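## Task

Get the cardboard box out of the closet and set it down on the desk so that it stays there without the robot supporting it, and without the robot tipping over or being left leaning.

## Robot and tools

ROBOT. TidyBot++: a mobile base (0.54 m long, 0.50 m wide, 0.38 m tall) on four driven casters. It carries one seven-joint arm with a two-finger gripper. The shoulder sits 0.12 m ahead of the base centre, 0.68 m above the floor. Cameras: base_camera and wrist_camera (the latter sees along the hand's pointing direction). At the start the arm is folded with the hand pointing down, poking out up to 0.08 m ahead of the base, with the elbow up to 1.15 m high. Loose objects may occasionally get nudged by something.

FRAMES. Base frame: origin on the floor below the base centre, x forward, y left, z up. hand_pose is reported in it and gives the point between the finger pads; its z axis runs out along the fingers and the fingers close along its y axis. Odometry frame = base frame as it was when the scene began. base_odometry comes from wheel rotation only, so slip reads as motion and drift of a few cm and several degrees builds up over many moves. Heading: left positive, -3.142 to 3.142. base_tilt is in degrees, positive when leaning forward or right; it carries a fixed bias near 1 degree plus noise.

execute_actions. Argument "actions": a list holding one action, or empty (then it only reports state and images). Optional "cameras": list of "base_camera", "wrist_camera" or "all"; omitted/null means all, [] means none; the "pictures" line gives image order. An action may contain "base", "joints", or both, plus optional "speeds"; its motions start at once and may finish at different times.
- "base": exactly one relative move from where the base is: {"translate_m": d} straight, metres, forward positive, -2 to 2; {"strafe_m": d} sideways, metres, left positive, -2 to 2; {"rotate_rad": d} spin in place, radians, counter-clockwise from above positive, -6.3 to 6.3. A base command is measured from the base position in the latest state report.
- "joints": absolute targets keyed by name, radians: joint_1_rad (any angle; whole arm about vertical, positive = clockwise from above, opposite to heading), joint_2_rad shoulder -2.249 to 2.249, joint_3_rad any angle (upper arm roll; from 3.14, positive swings a forward-bent forearm to the right), joint_4_rad elbow -2.579 to 2.579, joint_5_rad any angle (forearm roll; positive swings a forward-bent hand right), joint_6_rad wrist -2.099 to 2.099, joint_7_rad any angle (hand roll; pointing down, positive is counter-clockwise from above; at 1.57 fingers open left/right). gripper_pos 0 (open) to 1 (closed); gap is roughly 85 x (1 - gripper_pos) mm. Done tolerances: ±0.039 for joints 1-4, ±0.056 for 5-7, ±0.03 gripper. Unbounded joints go the short way; turn in steps below half a revolution. Joints left out may keep pushing toward earlier targets.
- "speeds": caps for this action only: translate_m and strafe_m 0.05-0.5 m/s, rotate_rad 0.1-1.57 rad/s (defaults are the maxima). A base move needing over 8.667 s, or any action over 15 s, is refused. Unknown keys or out-of-range values make the whole call refused with no motion.

ARM GEOMETRY. Upper arm 0.42 m, forearm 0.31 m, hand 0.31 m to the hand point; closed fingertips reach about 20 mm further. With joint_1_rad 0, joint_3_rad 3.14, joint_5_rad 0 the arm stays in the base's x-z plane. Tilt from vertical (forward positive): upper = j2, forearm = j2 - j4, hand = j2 - j4 - j6. Reach ahead of the shoulder = sum of length x sin(tilt); height above it = sum of length x cos(tilt). A downward-pointing hand can go no higher than about 0.94 m, and only near the base. Joints move up to 1.39 rad/s (1.22 for joints 5-7).

RESULT LINES. base_status/joint_status: "done"; "off_target" (stopped short, may still push); "contact_stop"/"time_out" (target dropped, holding). A blocked base pushes until timeout and may still say "done" while short; base "contact_stop" means something shoved it after arrival, and the wheels keep pushing until the next base command. "joint command not followed" with "cause:" means a self-collision check withheld arm targets (gripper still obeys); those joints read "not_followed" and may be retried on later actions. No check prevents hitting the base. on_its_own lists uncommanded effects. motor_effort is percent of max (peak in brackets), noisy and biased. Gripper at 1: "done" = empty or very thin item; "off_target" = holding something. "ARM HIT" = hard contact with base or itself. If a result reports a stop, later calls in the same reply are skipped.

ACCURACY. Friction and load leave the hand 1-2 cm off or more; joint readings show the sag. Correct by sending each joint previous command + (wanted - read). Resending the same target does nothing. Never command a loaded joint to its reading. hand_pose may itself be off; trust the images.

OTHER TOOLS. wait {"seconds": 0-10}: no new command, returns state and images. zoom_image {"camera", "region": [x0, y0, x1, y1]} pixels from top-left, max 504x504, on the latest full image. finished_scene {"scene": n}: ends the current scene after the last command is held; irreversible; reports success and gives the next task. Ending a reply without a tool call ends everything.

AVOID. Driving while the arm is snagged above about 0.8 m (tip-over); sideways shoves on a raised hand; torque faults (joints 1-4 warn 56.7, fault 104.5 N m; 5-7 warn 29.4, fault 51.3 N m; arm and gripper freeze 10 s); holding loads long (MOTOR HOT at 60 °C, OVER-TEMPERATURE FAULT at 75 °C, then resend targets); drops, slips, slams and hard pushes. Backing off or pulling the arm in rights a leaning robot.

Each tool is called in YAML: its name, and indented under it one key for each argument.

## Session

execute_actions:
  actions: []

Scene clock: 0.00 s.
base_odometry: x=+0.000 y=+0.000 heading=+0.000 (m, m, rad; odometry frame)
base_tilt: forward=-0.6 right=+0.1 (deg)
base_status: not commanded
joint_positions: joint_1_rad=-0.046 joint_2_rad=-0.368 joint_3_rad=+3.164 joint_4_rad=-2.536 joint_5_rad=-0.024 joint_6_rad=-0.835 joint_7_rad=+1.569 gripper_pos=+0.000
joint_status: not commanded
motor_effort: joint_1_rad=+0 joint_2_rad=-3 joint_3_rad=+0 joint_4_rad=+18 joint_5_rad=+0 joint_6_rad=+3 joint_7_rad=+1 (%)
hand_pose: x=+0.2707 y=+0.0114 z=+0.5895 quat_wxyz=(-0.014, +0.998, +0.004, +0.069) (m; base frame)
pictures: base_camera, wrist_camera
Images, in order (width x height): base_camera 644x364, wrist_camera 644x476.

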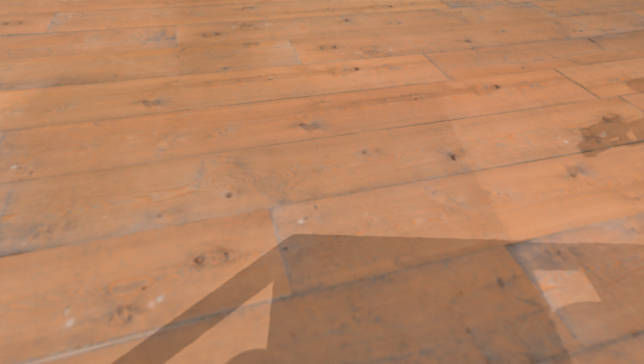

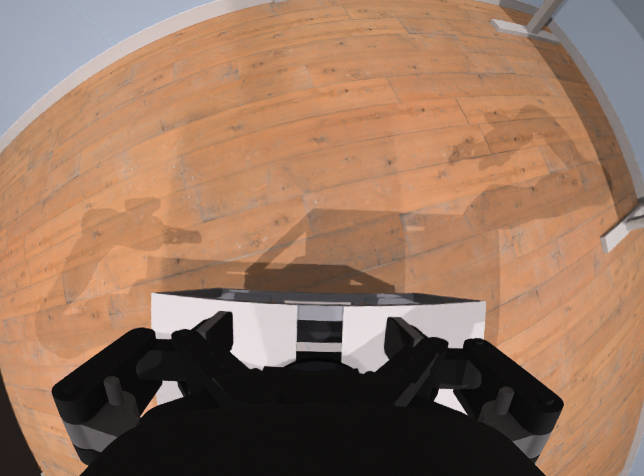

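execute_actions:
  actions:
    - {"joints":{"joint_6_rad":0.5}}
  cameras: ["wrist_camera"]

execute_actions:
  actions:
    - {"base":{"rotate_rad":2.1}}
  cameras: ["wrist_camera"]

execute_actions:
  actions:
    - {"base":{"rotate_rad":2.1}}
  cameras: ["wrist_camera"]

Scene clock: 1.90 s.
base_odometry: x=+0.000 y=+0.000 heading=+0.000 (m, m, rad; odometry frame)
base_tilt: forward=-0.6 right=+0.1 (deg)
base_status: not commanded
joint_positions: joint_1_rad=-0.046 joint_2_rad=-0.368 joint_3_rad=+3.164 joint_4_rad=-2.536 joint_5_rad=-0.024 joint_6_rad=+0.475 joint_7_rad=+1.569 gripper_pos=+0.000
joint_status: all done
motor_effort: joint_1_rad=-1(1) joint_2_rad=-6(6) joint_3_rad=+0(0) joint_4_rad=+19(19) joint_5_rad=+0(0) joint_6_rad=+9(9) joint_7_rad=+1(1) (%)
hand_pose: x=+0.5369 y=+0.0069 z=+0.8596 quat_wxyz=(-0.015, +0.749, -0.006, +0.662) (m; base frame)
pictures: wrist_camera
Images, in order (width x height): wrist_camera 644x476.

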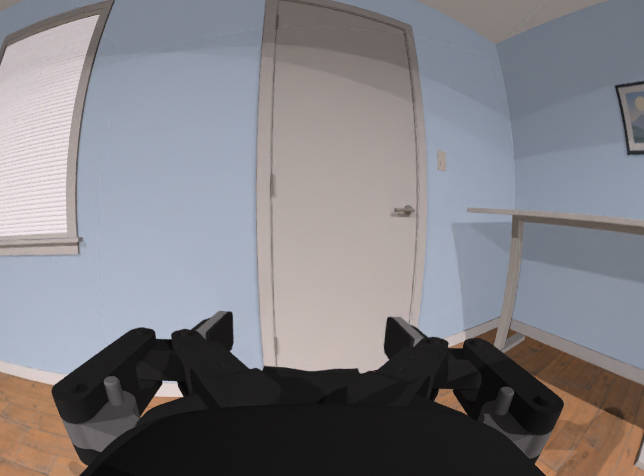

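Scene clock: 4.57 s.
base_odometry: x=+0.000 y=+0.000 heading=+2.100 (m, m, rad; odometry frame)
base_tilt: forward=-0.6 right=+0.1 (deg)
base_status: done
joint_positions: joint_1_rad=-0.046 joint_2_rad=-0.368 joint_3_rad=+3.164 joint_4_rad=-2.536 joint_5_rad=-0.024 joint_6_rad=+0.475 joint_7_rad=+1.569 gripper_pos=+0.000
joint_status: not commanded
motor_effort: joint_1_rad=-1(0) joint_2_rad=-5(6) joint_3_rad=+0(1) joint_4_rad=+19(19) joint_5_rad=+0(1) joint_6_rad=+8(9) joint_7_rad=+0(1) (%)
hand_pose: x=+0.5369 y=+0.0069 z=+0.8596 quat_wxyz=(-0.015, +0.749, -0.006, +0.662) (m; base frame)
pictures: wrist_camera
Images, in order (width x height): wrist_camera 644x476.

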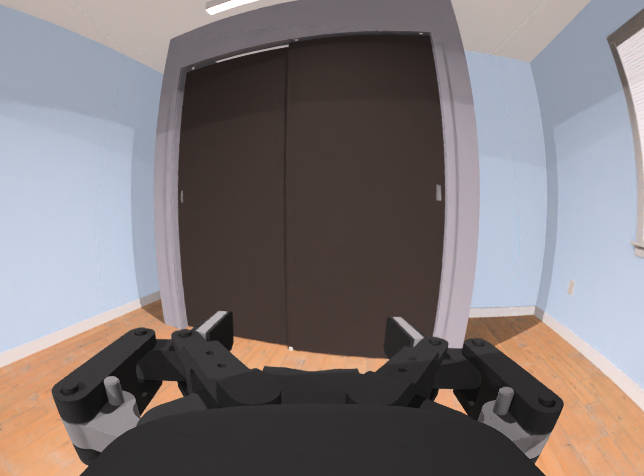

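Scene clock: 7.23 s.
base_odometry: x=+0.000 y=+0.000 heading=-2.084 (m, m, rad; odometry frame)
base_tilt: forward=-0.6 right=+0.1 (deg)
base_status: done
joint_positions: joint_1_rad=-0.046 joint_2_rad=-0.368 joint_3_rad=+3.165 joint_4_rad=-2.536 joint_5_rad=-0.024 joint_6_rad=+0.475 joint_7_rad=+1.569 gripper_pos=+0.000
joint_status: not commanded
motor_effort: joint_1_rad=-1(2) joint_2_rad=-5(6) joint_3_rad=+0(2) joint_4_rad=+19(19) joint_5_rad=+0(1) joint_6_rad=+9(9) joint_7_rad=+0(1) (%)
hand_pose: x=+0.5369 y=+0.0069 z=+0.8596 quat_wxyz=(-0.015, +0.749, -0.006, +0.662) (m; base frame)
pictures: wrist_camera
Images, in order (width x height): wrist_camera 644x476.

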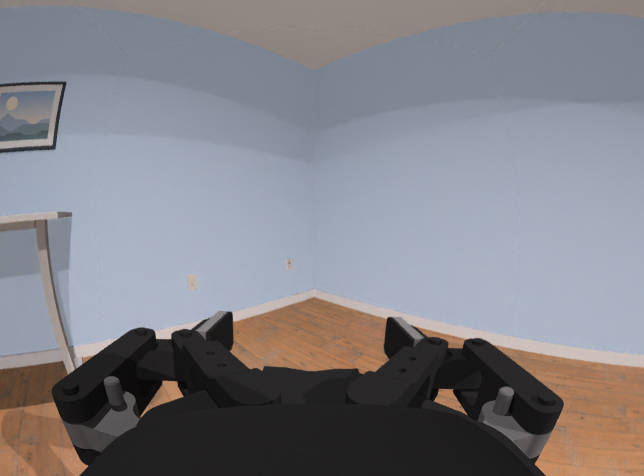

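execute_actions:
  actions:
    - {"base":{"rotate_rad":-2.4}}

Scene clock: 10.47 s.
base_odometry: x=+0.000 y=+0.000 heading=+1.800 (m, m, rad; odometry frame)
base_tilt: forward=-0.6 right=+0.1 (deg)
base_status: done
joint_positions: joint_1_rad=-0.046 joint_2_rad=-0.368 joint_3_rad=+3.164 joint_4_rad=-2.536 joint_5_rad=-0.024 joint_6_rad=+0.475 joint_7_rad=+1.569 gripper_pos=+0.000
joint_status: not commanded
motor_effort: joint_1_rad=+0(2) joint_2_rad=-5(7) joint_3_rad=+0(2) joint_4_rad=+19(19) joint_5_rad=+0(1) joint_6_rad=+9(8) joint_7_rad=+0(1) (%)
hand_pose: x=+0.5369 y=+0.0072 z=+0.8596 quat_wxyz=(-0.015, +0.749, -0.005, +0.662) (m; base frame)
pictures: base_camera, wrist_camera
Images, in order (width x height): base_camera 644x364, wrist_camera 644x476.

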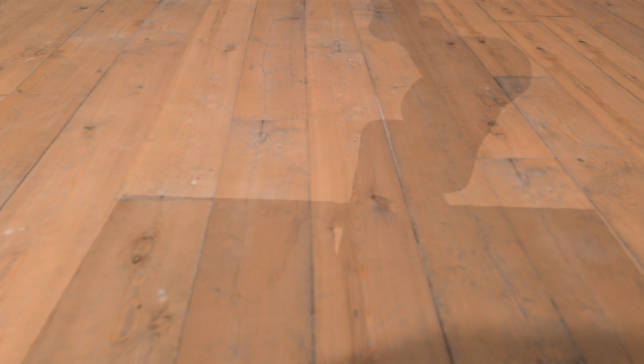

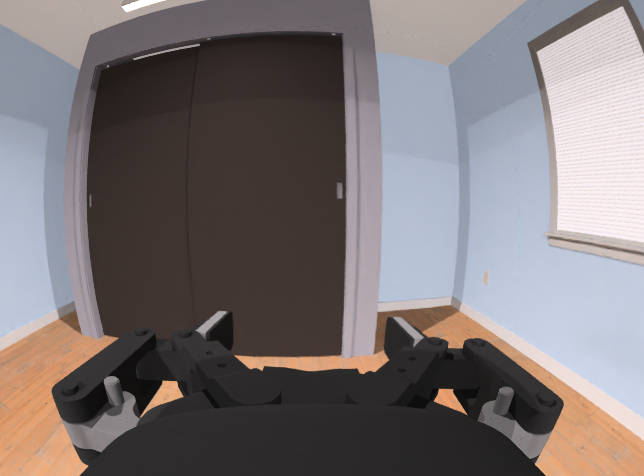

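execute_actions:
  actions:
    - {"base":{"rotate_rad":0.04}}
  cameras: []

execute_actions:
  actions:
    - {"base":{"translate_m":0.7}}

Scene clock: 11.33 s.
base_odometry: x=+0.000 y=+0.000 heading=+1.839 (m, m, rad; odometry frame)
base_tilt: forward=-0.6 right=+0.0 (deg)
base_status: done
joint_positions: joint_1_rad=-0.046 joint_2_rad=-0.368 joint_3_rad=+3.163 joint_4_rad=-2.536 joint_5_rad=-0.024 joint_6_rad=+0.475 joint_7_rad=+1.569 gripper_pos=+0.000
joint_status: not commanded
motor_effort: joint_1_rad=-1(0) joint_2_rad=-5(5) joint_3_rad=+0(2) joint_4_rad=+19(19) joint_5_rad=+0(0) joint_6_rad=+8(8) joint_7_rad=+1(1) (%)
hand_pose: x=+0.5369 y=+0.0075 z=+0.8596 quat_wxyz=(-0.015, +0.749, -0.005, +0.662) (m; base frame)
pictures: none
No camera images: the call's "cameras" was empty. Leave "cameras" out to get every camera's image.

Scene clock: 14.10 s.
base_odometry: x=-0.185 y=+0.675 heading=+1.839 (m, m, rad; odometry frame)
base_tilt: forward=-0.6 right=+0.1 (deg)
base_status: done
joint_positions: joint_1_rad=-0.046 joint_2_rad=-0.367 joint_3_rad=+3.163 joint_4_rad=-2.536 joint_5_rad=-0.024 joint_6_rad=+0.475 joint_7_rad=+1.569 gripper_pos=+0.000
joint_status: not commanded
motor_effort: joint_1_rad=+0(1) joint_2_rad=-6(8) joint_3_rad=+0(1) joint_4_rad=+19(19) joint_5_rad=+0(0) joint_6_rad=+8(8) joint_7_rad=+1(1) (%)
hand_pose: x=+0.5369 y=+0.0075 z=+0.8595 quat_wxyz=(-0.015, +0.749, -0.005, +0.662) (m; base frame)
pictures: base_camera, wrist_camera
Images, in order (width x height): base_camera 644x364, wrist_camera 644x476.

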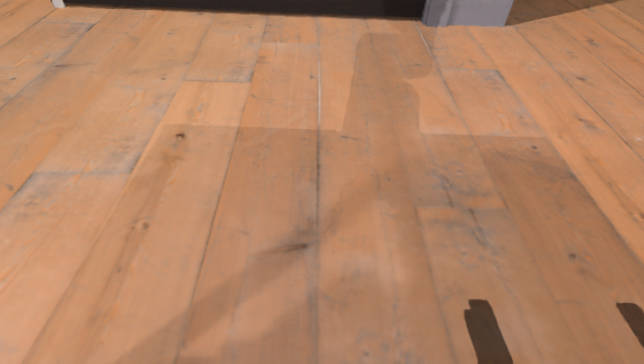

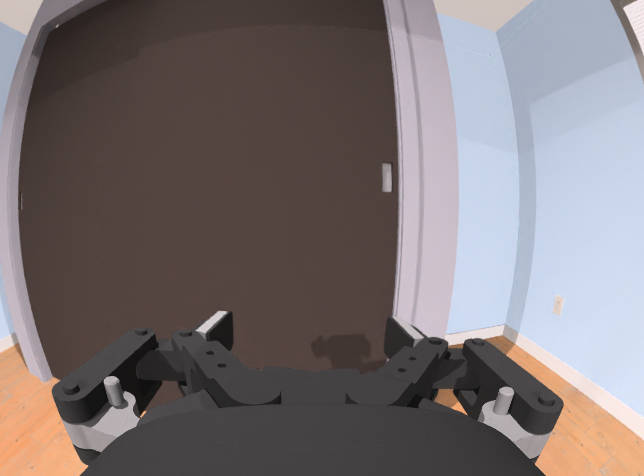

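zoom_image:
  camera: "wrist_camera"
  region: [340, 130, 460, 230]

Region (340, 130, 460, 230) of wrist_camera's 644x476 image, scaled by 4.200.

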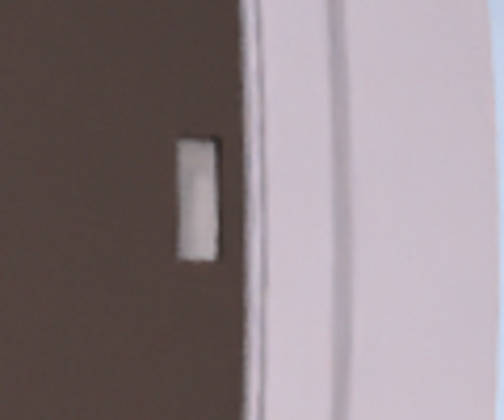

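execute_actions:
  actions:
    - {"base":{"strafe_m":-0.19},"joints":{"joint_1_rad":0,"joint_2_rad":-0.2,"joint_3_rad":3.14,"joint_4_rad":-2.07,"joint_5_rad":0,"joint_6_rad":0.3,"gripper_pos":1}}

Scene clock: 16.57 s.
base_odometry: x=-0.002 y=+0.726 heading=+1.839 (m, m, rad; odometry frame)
base_tilt: forward=-0.6 right=+0.1 (deg)
base_status: done
joint_positions: joint_1_rad=-0.014 joint_2_rad=-0.214 joint_3_rad=+3.152 joint_4_rad=-2.086 joint_5_rad=-0.024 joint_6_rad=+0.348 joint_7_rad=+1.569 gripper_pos=+0.999
joint_status: all done
motor_effort: joint_1_rad=+0(2) joint_2_rad=-13(14) joint_3_rad=+0(2) joint_4_rad=+21(21) joint_5_rad=+0(1) joint_6_rad=+9(7) joint_7_rad=+1(1) (%)
hand_pose: x=+0.6409 y=+0.0000 z=+1.0140 quat_wxyz=(-0.008, +0.691, -0.011, +0.723) (m; base frame)
pictures: base_camera, wrist_camera
Images, in order (width x height): base_camera 644x364, wrist_camera 644x476.

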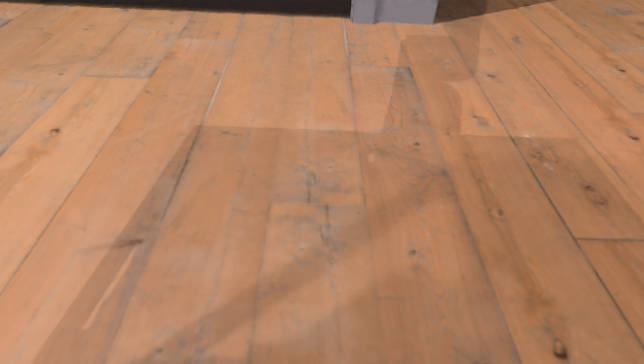

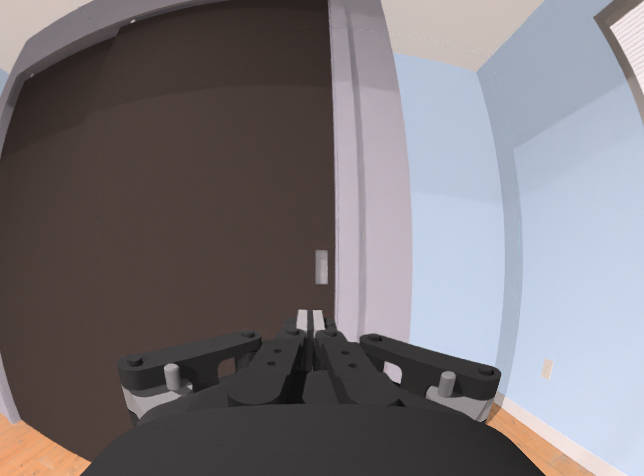

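execute_actions:
  actions:
    - {"base":{"translate_m":0.25}}

Scene clock: 18.57 s.
base_odometry: x=-0.068 y=+0.967 heading=+1.839 (m, m, rad; odometry frame)
base_tilt: forward=-0.6 right=+0.1 (deg)
base_status: done
joint_positions: joint_1_rad=-0.014 joint_2_rad=-0.199 joint_3_rad=+3.152 joint_4_rad=-2.084 joint_5_rad=-0.024 joint_6_rad=+0.345 joint_7_rad=+1.569 gripper_pos=+0.999
joint_status: not commanded
motor_effort: joint_1_rad=-1(0) joint_2_rad=-14(16) joint_3_rad=+0(1) joint_4_rad=+21(22) joint_5_rad=+0(0) joint_6_rad=+9(9) joint_7_rad=+1(1) (%)
hand_pose: x=+0.6459 y=+0.0002 z=+1.0065 quat_wxyz=(-0.008, +0.696, -0.011, +0.718) (m; base frame)
pictures: base_camera, wrist_camera
Images, in order (width x height): base_camera 644x364, wrist_camera 644x476.

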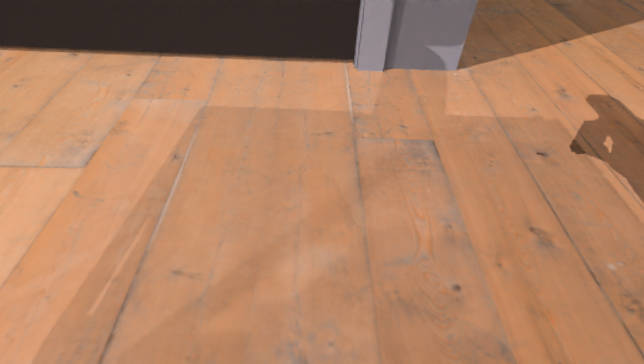

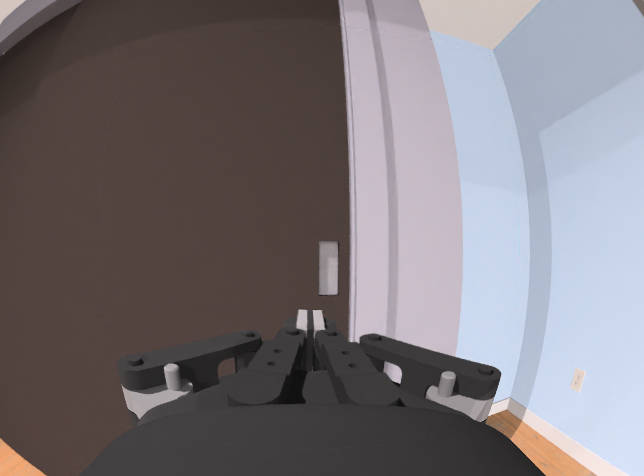

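execute_actions:
  actions:
    - {"base":{"strafe_m":-0.034}}
  cameras: []

execute_actions:
  actions:
    - {"base":{"translate_m":0.18}}

Scene clock: 19.80 s.
base_odometry: x=-0.035 y=+0.976 heading=+1.839 (m, m, rad; odometry frame)
base_tilt: forward=-0.6 right=+0.1 (deg)
base_status: done
joint_positions: joint_1_rad=-0.009 joint_2_rad=-0.199 joint_3_rad=+3.146 joint_4_rad=-2.084 joint_5_rad=-0.024 joint_6_rad=+0.344 joint_7_rad=+1.569 gripper_pos=+0.999
joint_status: not commanded
motor_effort: joint_1_rad=-1(1) joint_2_rad=-14(15) joint_3_rad=+0(3) joint_4_rad=+21(21) joint_5_rad=+0(0) joint_6_rad=+9(9) joint_7_rad=+0(1) (%)
hand_pose: x=+0.6458 y=+0.0009 z=+1.0065 quat_wxyz=(-0.008, +0.696, -0.010, +0.718) (m; base frame)
pictures: none
No camera images: the call's "cameras" was empty. Leave "cameras" out to get every camera's image.

Scene clock: 21.37 s.
base_odometry: x=-0.082 y=+1.150 heading=+1.839 (m, m, rad; odometry frame)
base_tilt: forward=-0.6 right=+0.0 (deg)
base_status: done
joint_positions: joint_1_rad=-0.009 joint_2_rad=-0.194 joint_3_rad=+3.146 joint_4_rad=-2.084 joint_5_rad=-0.024 joint_6_rad=+0.344 joint_7_rad=+1.569 gripper_pos=+0.999
joint_status: not commanded
motor_effort: joint_1_rad=-1(0) joint_2_rad=-14(18) joint_3_rad=+0(1) joint_4_rad=+21(22) joint_5_rad=+0(0) joint_6_rad=+9(9) joint_7_rad=+1(1) (%)
hand_pose: x=+0.6475 y=+0.0009 z=+1.0041 quat_wxyz=(-0.008, +0.698, -0.010, +0.716) (m; base frame)
pictures: base_camera, wrist_camera
Images, in order (width x height): base_camera 644x364, wrist_camera 644x476.

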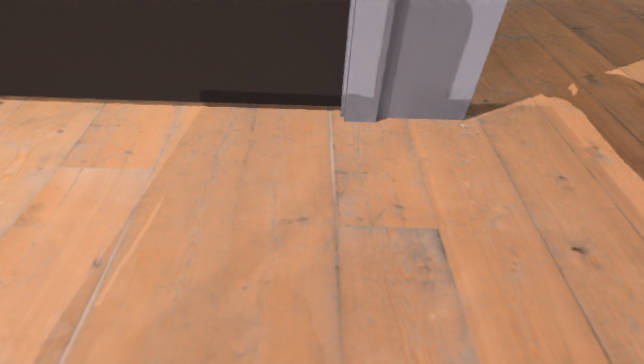

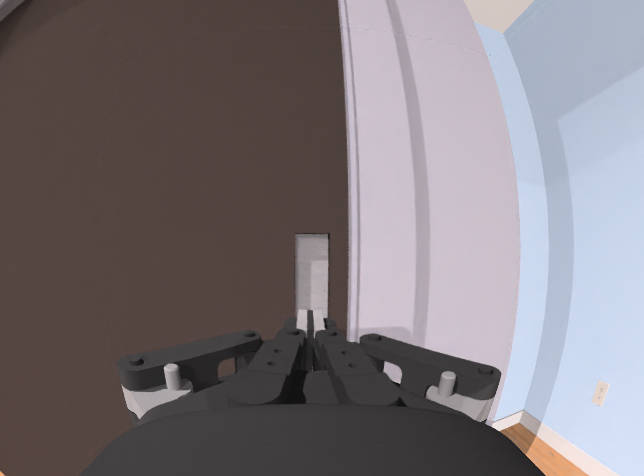

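execute_actions:
  actions:
    - {"base":{"translate_m":0.06},"speeds":{"translate_m":0.05},"joints":{"joint_4_rad":-2.04}}
  cameras: ["wrist_camera"]

Scene clock: 23.40 s.
base_odometry: x=-0.098 y=+1.208 heading=+1.838 (m, m, rad; odometry frame)
base_tilt: forward=-0.6 right=+0.0 (deg)
base_status: done
joint_positions: joint_1_rad=-0.009 joint_2_rad=-0.196 joint_3_rad=+3.146 joint_4_rad=-2.054 joint_5_rad=-0.024 joint_6_rad=+0.343 joint_7_rad=+1.569 gripper_pos=+0.999
joint_status: all done
motor_effort: joint_1_rad=-1(2) joint_2_rad=-14(17) joint_3_rad=+0(1) joint_4_rad=+21(22) joint_5_rad=+0(0) joint_6_rad=+9(9) joint_7_rad=+1(0) (%)
hand_pose: x=+0.6496 y=+0.0009 z=+1.0230 quat_wxyz=(-0.008, +0.687, -0.010, +0.727) (m; base frame)
pictures: wrist_camera
Images, in order (width x height): wrist_camera 644x476.

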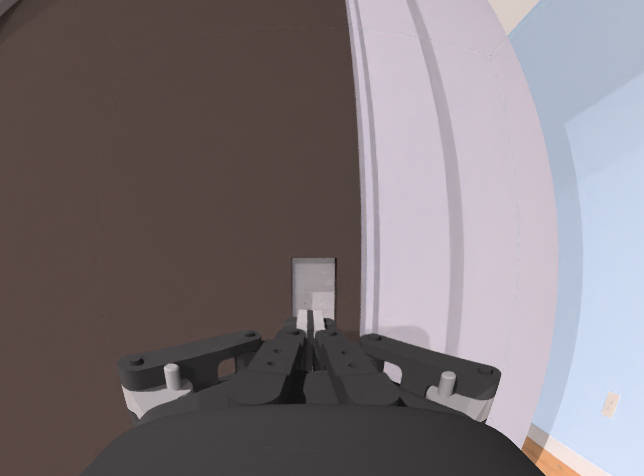

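execute_actions:
  actions:
    - {"base":{"translate_m":0.04},"speeds":{"translate_m":0.05}}
  cameras: ["wrist_camera"]

Scene clock: 24.80 s.
base_odometry: x=-0.109 y=+1.247 heading=+1.838 (m, m, rad; odometry frame)
base_tilt: forward=-0.6 right=+0.0 (deg)
base_status: done
joint_positions: joint_1_rad=-0.009 joint_2_rad=-0.197 joint_3_rad=+3.146 joint_4_rad=-2.054 joint_5_rad=-0.024 joint_6_rad=+0.343 joint_7_rad=+1.569 gripper_pos=+0.999
joint_status: not commanded
motor_effort: joint_1_rad=-1(2) joint_2_rad=-14(17) joint_3_rad=+0(1) joint_4_rad=+22(21) joint_5_rad=+0(0) joint_6_rad=+8(9) joint_7_rad=+1(1) (%)
hand_pose: x=+0.6491 y=+0.0009 z=+1.0238 quat_wxyz=(-0.008, +0.686, -0.010, +0.727) (m; base frame)
pictures: wrist_camera
Images, in order (width x height): wrist_camera 644x476.

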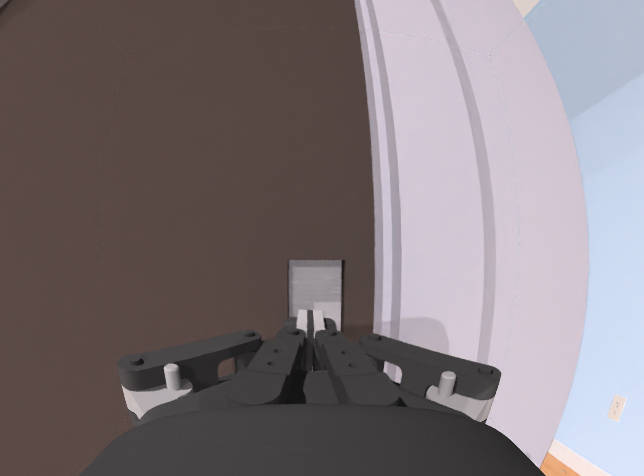

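execute_actions:
  actions:
    - {"base":{"translate_m":0.03},"speeds":{"translate_m":0.05}}
  cameras: ["wrist_camera"]

Scene clock: 26.10 s.
base_odometry: x=-0.116 y=+1.275 heading=+1.838 (m, m, rad; odometry frame)
base_tilt: forward=-0.6 right=+0.1 (deg)
base_status: done
joint_positions: joint_1_rad=-0.004 joint_2_rad=-0.244 joint_3_rad=+3.145 joint_4_rad=-2.078 joint_5_rad=-0.024 joint_6_rad=+0.317 joint_7_rad=+1.569 gripper_pos=+0.999
joint_status: not commanded
motor_effort: joint_1_rad=+0(4) joint_2_rad=-3(15) joint_3_rad=+1(4) joint_4_rad=+29(31) joint_5_rad=+0(1) joint_6_rad=+12(13) joint_7_rad=+0(0) (%)
hand_pose: x=+0.6316 y=-0.0007 z=+1.0255 quat_wxyz=(-0.007, +0.687, -0.011, +0.726) (m; base frame)
pictures: wrist_camera
Images, in order (width x height): wrist_camera 644x476.

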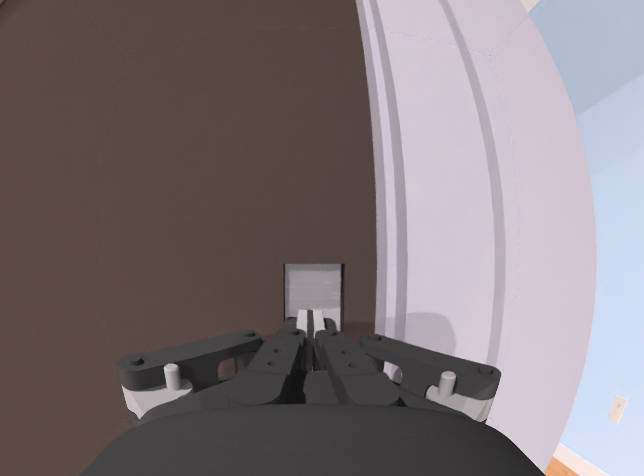

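In contact. Slide left.

execute_actions:
  actions:
    - {"base":{"strafe_m":0.25},"speeds":{"strafe_m":0.1}}

Scene clock: 30.10 s.
base_odometry: x=-0.358 y=+1.209 heading=+1.838 (m, m, rad; odometry frame)
base_tilt: forward=-0.7 right=+0.0 (deg)
base_status: done
joint_positions: joint_1_rad=+0.047 joint_2_rad=-0.248 joint_3_rad=+3.184 joint_4_rad=-2.078 joint_5_rad=-0.024 joint_6_rad=+0.312 joint_7_rad=+1.569 gripper_pos=+0.999
joint_status: not commanded
motor_effort: joint_1_rad=-8(14) joint_2_rad=+0(10) joint_3_rad=-8(14) joint_4_rad=+32(32) joint_5_rad=+2(3) joint_6_rad=+13(13) joint_7_rad=+0(0) (%)
hand_pose: x=+0.6286 y=-0.0491 z=+1.0257 quat_wxyz=(+0.022, +0.687, -0.045, +0.725) (m; base frame)
pictures: base_camera, wrist_camera
Images, in order (width x height): base_camera 644x364, wrist_camera 644x476.

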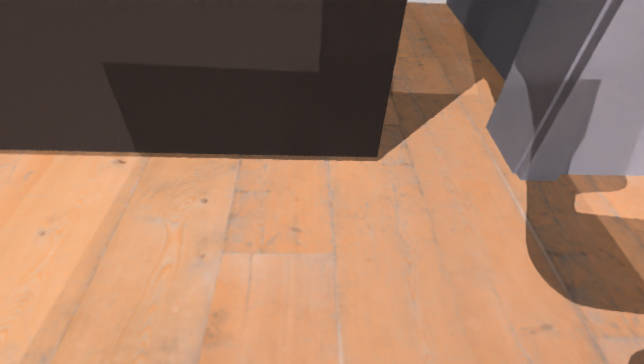

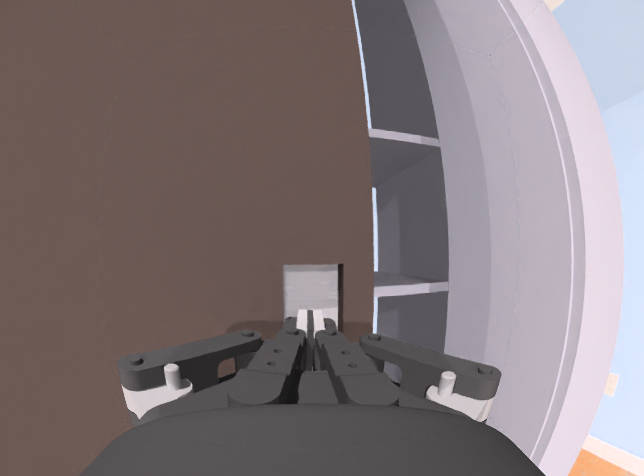

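execute_actions:
  actions:
    - {"base":{"strafe_m":0.55},"speeds":{"strafe_m":0.15}}

execute_actions:
  actions:
    - {"base":{"translate_m":-0.25}}
  cameras: []

execute_actions:
  actions:
    - {"base":{"strafe_m":-0.45},"joints":{"joint_6_rad":0.0,"gripper_pos":0}}

Scene clock: 34.77 s.
base_odometry: x=-0.888 y=+1.064 heading=+1.838 (m, m, rad; odometry frame)
base_tilt: forward=-0.7 right=+0.1 (deg)
base_status: done
joint_positions: joint_1_rad=+0.066 joint_2_rad=-0.276 joint_3_rad=+3.202 joint_4_rad=-2.096 joint_5_rad=-0.024 joint_6_rad=+0.303 joint_7_rad=+1.569 gripper_pos=+0.999
joint_status: not commanded
motor_effort: joint_1_rad=-11(18) joint_2_rad=+6(9) joint_3_rad=-11(19) joint_4_rad=+35(35) joint_5_rad=+3(5) joint_6_rad=+15(15) joint_7_rad=+0(0) (%)
hand_pose: x=+0.6160 y=-0.0682 z=+1.0256 quat_wxyz=(+0.033, +0.686, -0.059, +0.725) (m; base frame)
pictures: base_camera, wrist_camera
Images, in order (width x height): base_camera 644x364, wrist_camera 644x476.

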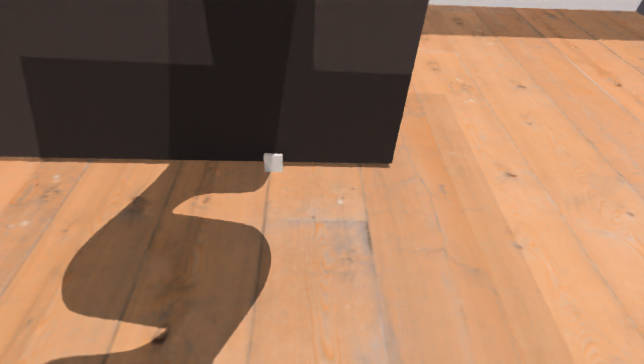

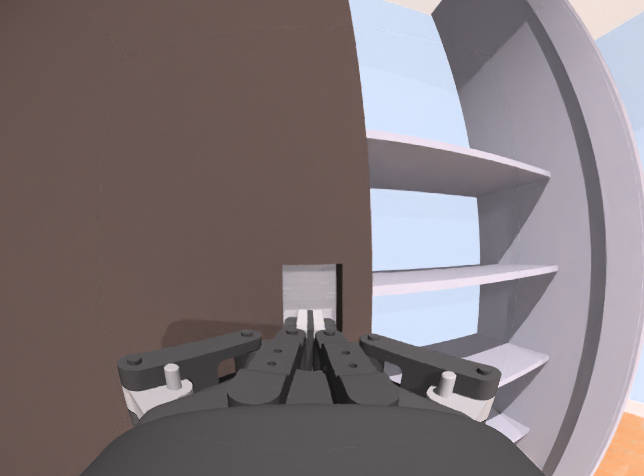

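Scene clock: 36.57 s.
base_odometry: x=-0.822 y=+0.823 heading=+1.837 (m, m, rad; odometry frame)
base_tilt: forward=-0.6 right=+0.1 (deg)
base_status: done
joint_positions: joint_1_rad=+0.005 joint_2_rad=-0.202 joint_3_rad=+3.140 joint_4_rad=-2.038 joint_5_rad=-0.024 joint_6_rad=+0.303 joint_7_rad=+1.569 gripper_pos=+0.999
joint_status: not commanded
motor_effort: joint_1_rad=-1(10) joint_2_rad=-14(18) joint_3_rad=+0(10) joint_4_rad=+21(35) joint_5_rad=+0(3) joint_6_rad=+8(15) joint_7_rad=+1(1) (%)
hand_pose: x=+0.6490 y=-0.0022 z=+1.0233 quat_wxyz=(-0.005, +0.694, -0.012, +0.720) (m; base frame)
pictures: none
No camera images: the call's "cameras" was empty. Leave "cameras" out to get every camera's image.

Scene clock: 38.83 s.
base_odometry: x=-0.388 y=+0.941 heading=+1.837 (m, m, rad; odometry frame)
base_tilt: forward=-0.6 right=+0.1 (deg)
base_status: done
joint_positions: joint_1_rad=+0.005 joint_2_rad=-0.199 joint_3_rad=+3.143 joint_4_rad=-2.044 joint_5_rad=-0.024 joint_6_rad=+0.026 joint_7_rad=+1.569 gripper_pos=+0.000
joint_status: all done
motor_effort: joint_1_rad=-1(2) joint_2_rad=-14(16) joint_3_rad=+0(2) joint_4_rad=+21(23) joint_5_rad=+0(0) joint_6_rad=+9(9) joint_7_rad=+0(1) (%)
hand_pose: x=+0.6403 y=-0.0019 z=+0.9328 quat_wxyz=(-0.006, +0.789, -0.013, +0.614) (m; base frame)
pictures: base_camera, wrist_camera
Images, in order (width x height): base_camera 644x364, wrist_camera 644x476.

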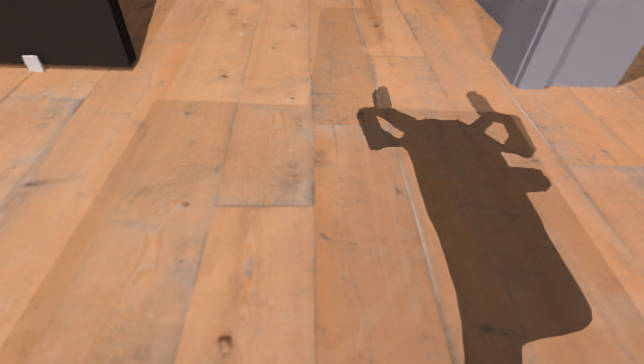

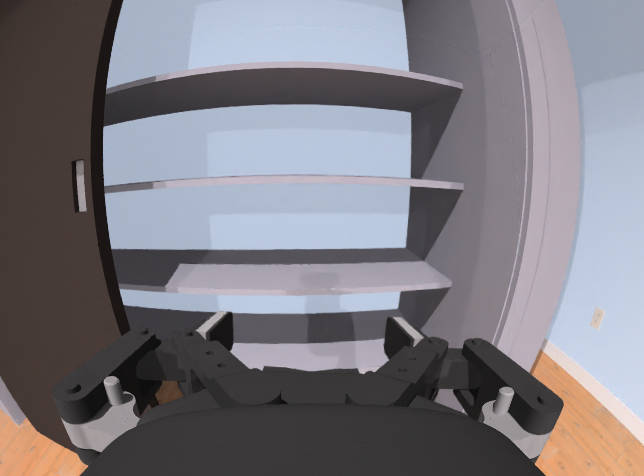

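execute_actions:
  actions:
    - {"base":{"translate_m":0.38},"joints":{"joint_1_rad":-0.3,"joint_6_rad":-0.1}}

Scene clock: 41.30 s.
base_odometry: x=-0.488 y=+1.308 heading=+1.837 (m, m, rad; odometry frame)
base_tilt: forward=-0.6 right=+0.0 (deg)
base_status: done
joint_positions: joint_1_rad=-0.287 joint_2_rad=-0.195 joint_3_rad=+3.141 joint_4_rad=-2.044 joint_5_rad=-0.024 joint_6_rad=-0.054 joint_7_rad=+1.569 gripper_pos=+0.000
joint_status: all done
motor_effort: joint_1_rad=+0(1) joint_2_rad=-14(17) joint_3_rad=+0(2) joint_4_rad=+21(21) joint_5_rad=+0(0) joint_6_rad=+8(8) joint_7_rad=+1(1) (%)
hand_pose: x=+0.6124 y=+0.1481 z=+0.9068 quat_wxyz=(-0.091, +0.807, +0.107, +0.573) (m; base frame)
pictures: base_camera, wrist_camera
Images, in order (width x height): base_camera 644x364, wrist_camera 644x476.

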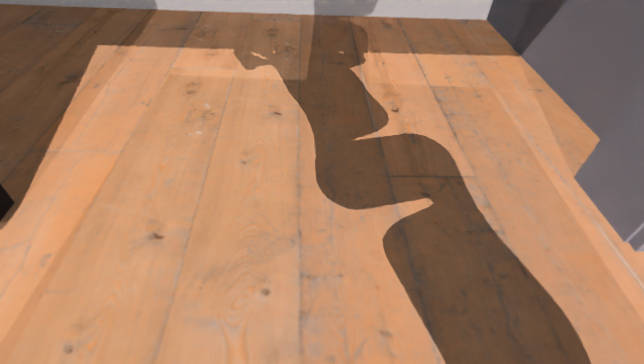

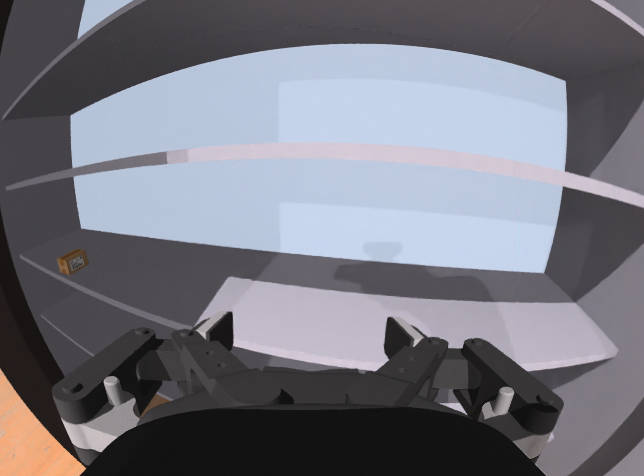

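execute_actions:
  actions:
    - {"base":{"translate_m":-0.38},"joints":{"joint_1_rad":0,"joint_6_rad":0.33,"gripper_pos":1}}
  cameras: []

execute_actions:
  actions:
    - {"base":{"strafe_m":1.2}}

Scene clock: 44.03 s.
base_odometry: x=-0.388 y=+0.942 heading=+1.837 (m, m, rad; odometry frame)
base_tilt: forward=-0.6 right=+0.1 (deg)
base_status: done
joint_positions: joint_1_rad=-0.011 joint_2_rad=-0.205 joint_3_rad=+3.141 joint_4_rad=-2.044 joint_5_rad=-0.024 joint_6_rad=+0.287 joint_7_rad=+1.569 gripper_pos=+0.999
joint_status: all done
motor_effort: joint_1_rad=-1(4) joint_2_rad=-14(17) joint_3_rad=+0(4) joint_4_rad=+21(21) joint_5_rad=+0(0) joint_6_rad=+8(10) joint_7_rad=+1(1) (%)
hand_pose: x=+0.6476 y=+0.0051 z=+1.0165 quat_wxyz=(-0.010, +0.700, -0.007, +0.714) (m; base frame)
pictures: none
No camera images: the call's "cameras" was empty. Leave "cameras" out to get every camera's image.

Scene clock: 47.83 s.
base_odometry: x=-1.545 y=+0.625 heading=+1.837 (m, m, rad; odometry frame)
base_tilt: forward=-0.6 right=+0.0 (deg)
base_status: done
joint_positions: joint_1_rad=-0.010 joint_2_rad=-0.205 joint_3_rad=+3.141 joint_4_rad=-2.044 joint_5_rad=-0.024 joint_6_rad=+0.287 joint_7_rad=+1.569 gripper_pos=+0.999
joint_status: not commanded
motor_effort: joint_1_rad=-1(2) joint_2_rad=-14(15) joint_3_rad=+0(2) joint_4_rad=+21(22) joint_5_rad=+0(0) joint_6_rad=+8(9) joint_7_rad=+0(1) (%)
hand_pose: x=+0.6476 y=+0.0049 z=+1.0166 quat_wxyz=(-0.010, +0.700, -0.007, +0.714) (m; base frame)
pictures: base_camera, wrist_camera
Images, in order (width x height): base_camera 644x364, wrist_camera 644x476.

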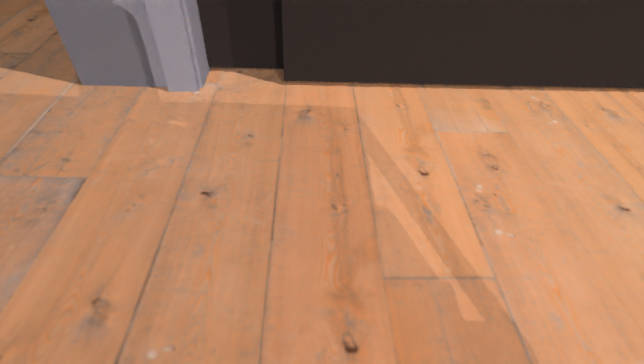

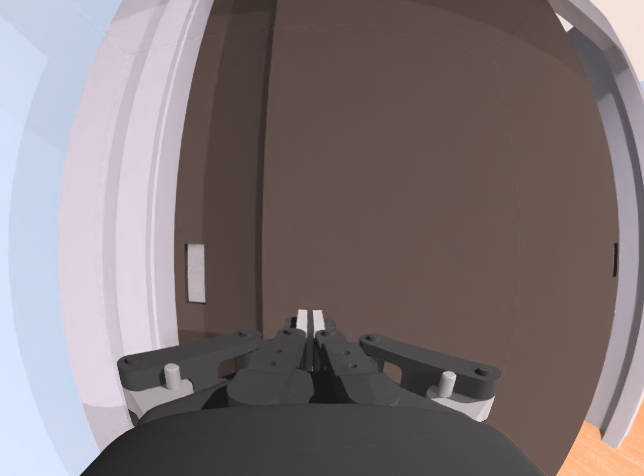

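execute_actions:
  actions:
    - {"base":{"strafe_m":0.2}}
  cameras: []

execute_actions:
  actions:
    - {"base":{"translate_m":0.12}}

Scene clock: 49.83 s.
base_odometry: x=-1.738 y=+0.573 heading=+1.837 (m, m, rad; odometry frame)
base_tilt: forward=-0.6 right=+0.1 (deg)
base_status: done
joint_positions: joint_1_rad=-0.009 joint_2_rad=-0.205 joint_3_rad=+3.137 joint_4_rad=-2.044 joint_5_rad=-0.024 joint_6_rad=+0.287 joint_7_rad=+1.569 gripper_pos=+0.999
joint_status: not commanded
motor_effort: joint_1_rad=-1(1) joint_2_rad=-14(16) joint_3_rad=+0(3) joint_4_rad=+21(22) joint_5_rad=+0(0) joint_6_rad=+9(9) joint_7_rad=+0(1) (%)
hand_pose: x=+0.6476 y=+0.0066 z=+1.0166 quat_wxyz=(-0.011, +0.700, -0.006, +0.714) (m; base frame)
pictures: none
No camera images: the call's "cameras" was empty. Leave "cameras" out to get every camera's image.

Scene clock: 51.20 s.
base_odometry: x=-1.770 y=+0.688 heading=+1.838 (m, m, rad; odometry frame)
base_tilt: forward=-0.6 right=+0.1 (deg)
base_status: done
joint_positions: joint_1_rad=-0.009 joint_2_rad=-0.196 joint_3_rad=+3.137 joint_4_rad=-2.044 joint_5_rad=-0.024 joint_6_rad=+0.287 joint_7_rad=+1.569 gripper_pos=+0.999
joint_status: not commanded
motor_effort: joint_1_rad=-1(1) joint_2_rad=-14(17) joint_3_rad=+0(1) joint_4_rad=+21(22) joint_5_rad=+0(0) joint_6_rad=+9(9) joint_7_rad=+0(1) (%)
hand_pose: x=+0.6507 y=+0.0066 z=+1.0118 quat_wxyz=(-0.011, +0.703, -0.006, +0.711) (m; base frame)
pictures: base_camera, wrist_camera
Images, in order (width x height): base_camera 644x364, wrist_camera 644x476.

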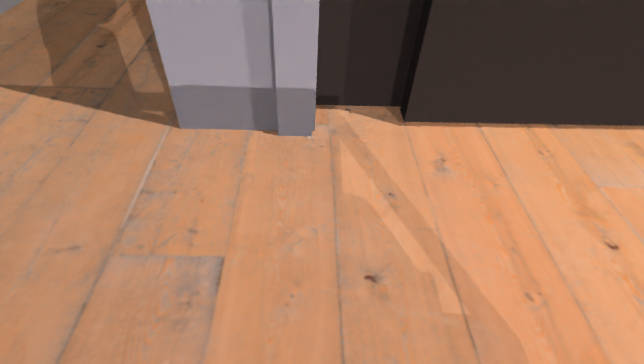

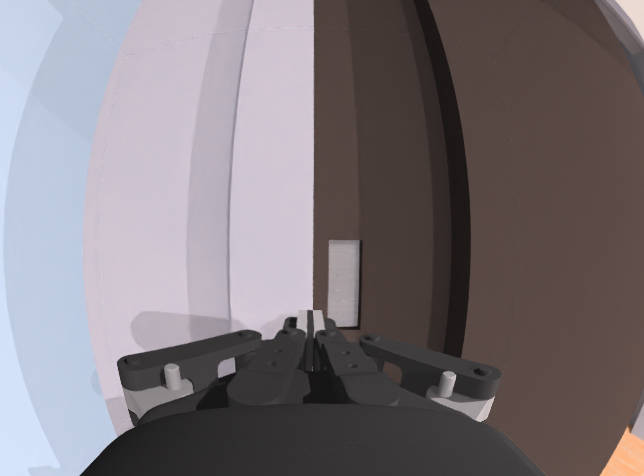

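execute_actions:
  actions:
    - {"base":{"strafe_m":-0.038},"joints":{"joint_7_rad":-0.03}}
  cameras: ["wrist_camera"]

execute_actions:
  actions:
    - {"base":{"translate_m":0.09},"speeds":{"translate_m":0.08}}
  cameras: ["wrist_camera"]

Scene clock: 53.33 s.
base_odometry: x=-1.734 y=+0.699 heading=+1.838 (m, m, rad; odometry frame)
base_tilt: forward=-0.6 right=+0.1 (deg)
base_status: done
joint_positions: joint_1_rad=-0.007 joint_2_rad=-0.196 joint_3_rad=+3.141 joint_4_rad=-2.044 joint_5_rad=-0.024 joint_6_rad=+0.288 joint_7_rad=-0.017 gripper_pos=+0.999
joint_status: all done
motor_effort: joint_1_rad=-1(1) joint_2_rad=-14(16) joint_3_rad=+0(3) joint_4_rad=+21(22) joint_5_rad=+0(0) joint_6_rad=+9(9) joint_7_rad=+1(2) (%)
hand_pose: x=+0.6507 y=+0.0032 z=+1.0118 quat_wxyz=(-0.513, +0.488, -0.507, +0.492) (m; base frame)
pictures: wrist_camera
Images, in order (width x height): wrist_camera 644x476.

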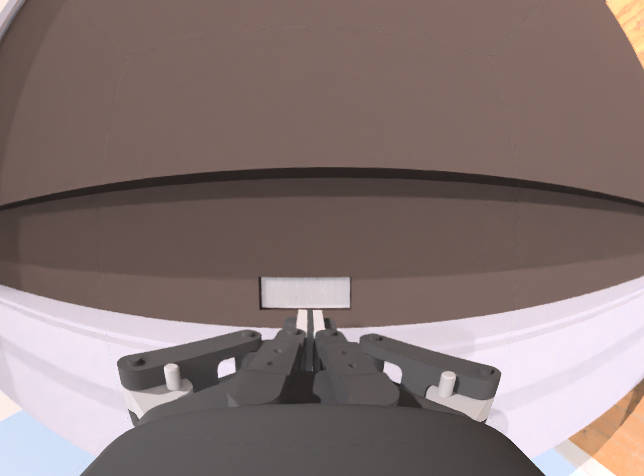

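Scene clock: 55.00 s.
base_odometry: x=-1.757 y=+0.786 heading=+1.838 (m, m, rad; odometry frame)
base_tilt: forward=-0.6 right=+0.1 (deg)
base_status: done
joint_positions: joint_1_rad=-0.007 joint_2_rad=-0.198 joint_3_rad=+3.141 joint_4_rad=-2.044 joint_5_rad=-0.024 joint_6_rad=+0.288 joint_7_rad=-0.017 gripper_pos=+0.999
joint_status: not commanded
motor_effort: joint_1_rad=+0(0) joint_2_rad=-14(17) joint_3_rad=+0(1) joint_4_rad=+21(22) joint_5_rad=+0(0) joint_6_rad=+9(9) joint_7_rad=+1(1) (%)
hand_pose: x=+0.6502 y=+0.0032 z=+1.0129 quat_wxyz=(-0.513, +0.487, -0.506, +0.493) (m; base frame)
pictures: wrist_camera
Images, in order (width x height): wrist_camera 644x476.

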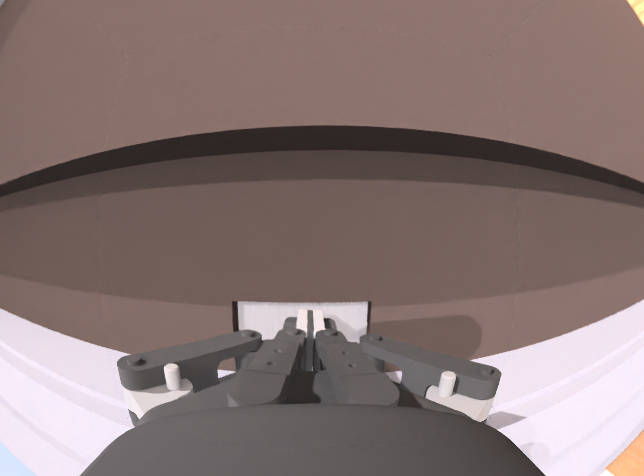

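execute_actions:
  actions:
    - {"base":{"strafe_m":0.007},"speeds":{"strafe_m":0.05}}
  cameras: []

execute_actions:
  actions:
    - {"base":{"translate_m":0.045},"speeds":{"translate_m":0.05}}
  cameras: ["wrist_camera"]

Scene clock: 55.83 s.
base_odometry: x=-1.764 y=+0.784 heading=+1.837 (m, m, rad; odometry frame)
base_tilt: forward=-0.6 right=+0.0 (deg)
base_status: done
joint_positions: joint_1_rad=-0.007 joint_2_rad=-0.198 joint_3_rad=+3.141 joint_4_rad=-2.044 joint_5_rad=-0.024 joint_6_rad=+0.288 joint_7_rad=-0.017 gripper_pos=+0.999
joint_status: not commanded
motor_effort: joint_1_rad=+0(2) joint_2_rad=-14(15) joint_3_rad=+0(2) joint_4_rad=+21(21) joint_5_rad=+0(0) joint_6_rad=+9(9) joint_7_rad=+1(1) (%)
hand_pose: x=+0.6501 y=+0.0034 z=+1.0129 quat_wxyz=(-0.513, +0.487, -0.506, +0.493) (m; base frame)
pictures: none
No camera images: the call's "cameras" was empty. Leave "cameras" out to get every camera's image.

Scene clock: 57.27 s.
base_odometry: x=-1.776 y=+0.827 heading=+1.837 (m, m, rad; odometry frame)
base_tilt: forward=-0.6 right=+0.0 (deg)
base_status: done
joint_positions: joint_1_rad=-0.007 joint_2_rad=-0.247 joint_3_rad=+3.141 joint_4_rad=-2.082 joint_5_rad=-0.024 joint_6_rad=+0.288 joint_7_rad=-0.017 gripper_pos=+0.999
joint_status: not commanded
motor_effort: joint_1_rad=-2(2) joint_2_rad=-3(15) joint_3_rad=-1(2) joint_4_rad=+30(33) joint_5_rad=+0(0) joint_6_rad=+13(14) joint_7_rad=+1(1) (%)
hand_pose: x=+0.6308 y=+0.0033 z=+1.0148 quat_wxyz=(-0.516, +0.485, -0.504, +0.496) (m; base frame)
pictures: wrist_camera
Images, in order (width x height): wrist_camera 644x476.

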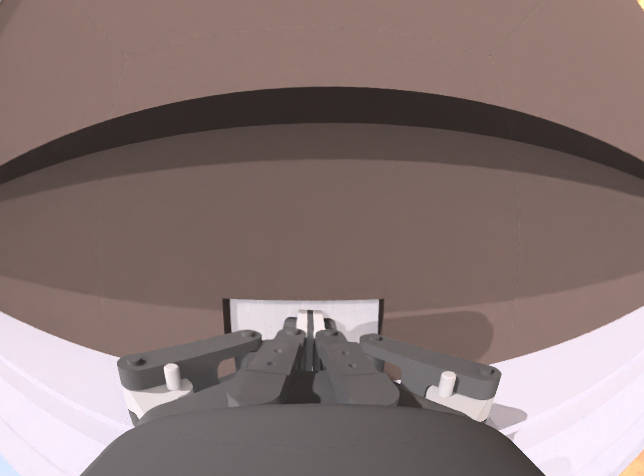

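execute_actions:
  actions:
    - {"base":{"strafe_m":-0.2},"speeds":{"strafe_m":0.07}}

Scene clock: 60.97 s.
base_odometry: x=-1.583 y=+0.880 heading=+1.838 (m, m, rad; odometry frame)
base_tilt: forward=-0.6 right=+0.1 (deg)
base_status: done
joint_positions: joint_1_rad=-0.062 joint_2_rad=-0.227 joint_3_rad=+3.075 joint_4_rad=-2.062 joint_5_rad=-0.002 joint_6_rad=+0.288 joint_7_rad=-0.017 gripper_pos=+0.999
joint_status: not commanded
motor_effort: joint_1_rad=+8(15) joint_2_rad=-8(11) joint_3_rad=+11(18) joint_4_rad=+27(29) joint_5_rad=-2(4) joint_6_rad=+11(12) joint_7_rad=+1(1) (%)
hand_pose: x=+0.6335 y=+0.0718 z=+1.0163 quat_wxyz=(-0.537, +0.524, -0.463, +0.472) (m; base frame)
pictures: base_camera, wrist_camera
Images, in order (width x height): base_camera 644x364, wrist_camera 644x476.

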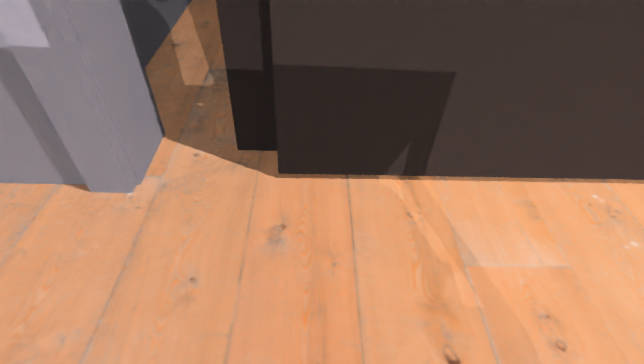

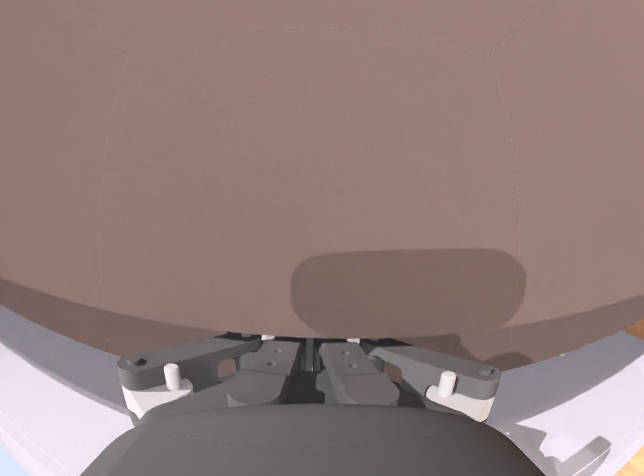

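Both moving. Continue, with a bit more forward pressure.

execute_actions:
  actions:
    - {"base":{"strafe_m":-0.6},"speeds":{"strafe_m":0.12},"joints":{"joint_2_rad":-0.16}}

Scene clock: 67.00 s.
base_odometry: x=-1.005 y=+1.038 heading=+1.838 (m, m, rad; odometry frame)
base_tilt: forward=-0.6 right=+0.1 (deg)
base_status: done
joint_positions: joint_1_rad=-0.051 joint_2_rad=-0.195 joint_3_rad=+3.089 joint_4_rad=-2.045 joint_5_rad=+0.006 joint_6_rad=+0.304 joint_7_rad=-0.017 gripper_pos=+0.999
joint_status: all done
motor_effort: joint_1_rad=+6(21) joint_2_rad=-7(13) joint_3_rad=+8(25) joint_4_rad=+25(28) joint_5_rad=-2(6) joint_6_rad=+10(12) joint_7_rad=+1(1) (%)
hand_pose: x=+0.6470 y=+0.0601 z=+1.0150 quat_wxyz=(-0.532, +0.519, -0.467, +0.478) (m; base frame)
pictures: base_camera, wrist_camera
Images, in order (width x height): base_camera 644x364, wrist_camera 644x476.

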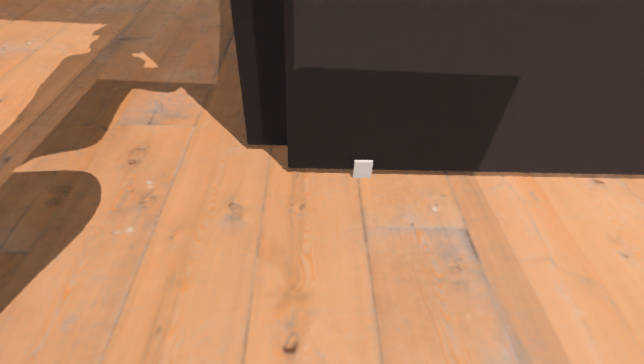

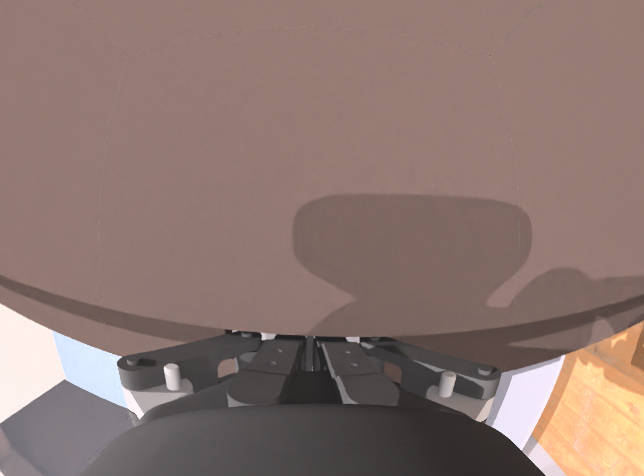

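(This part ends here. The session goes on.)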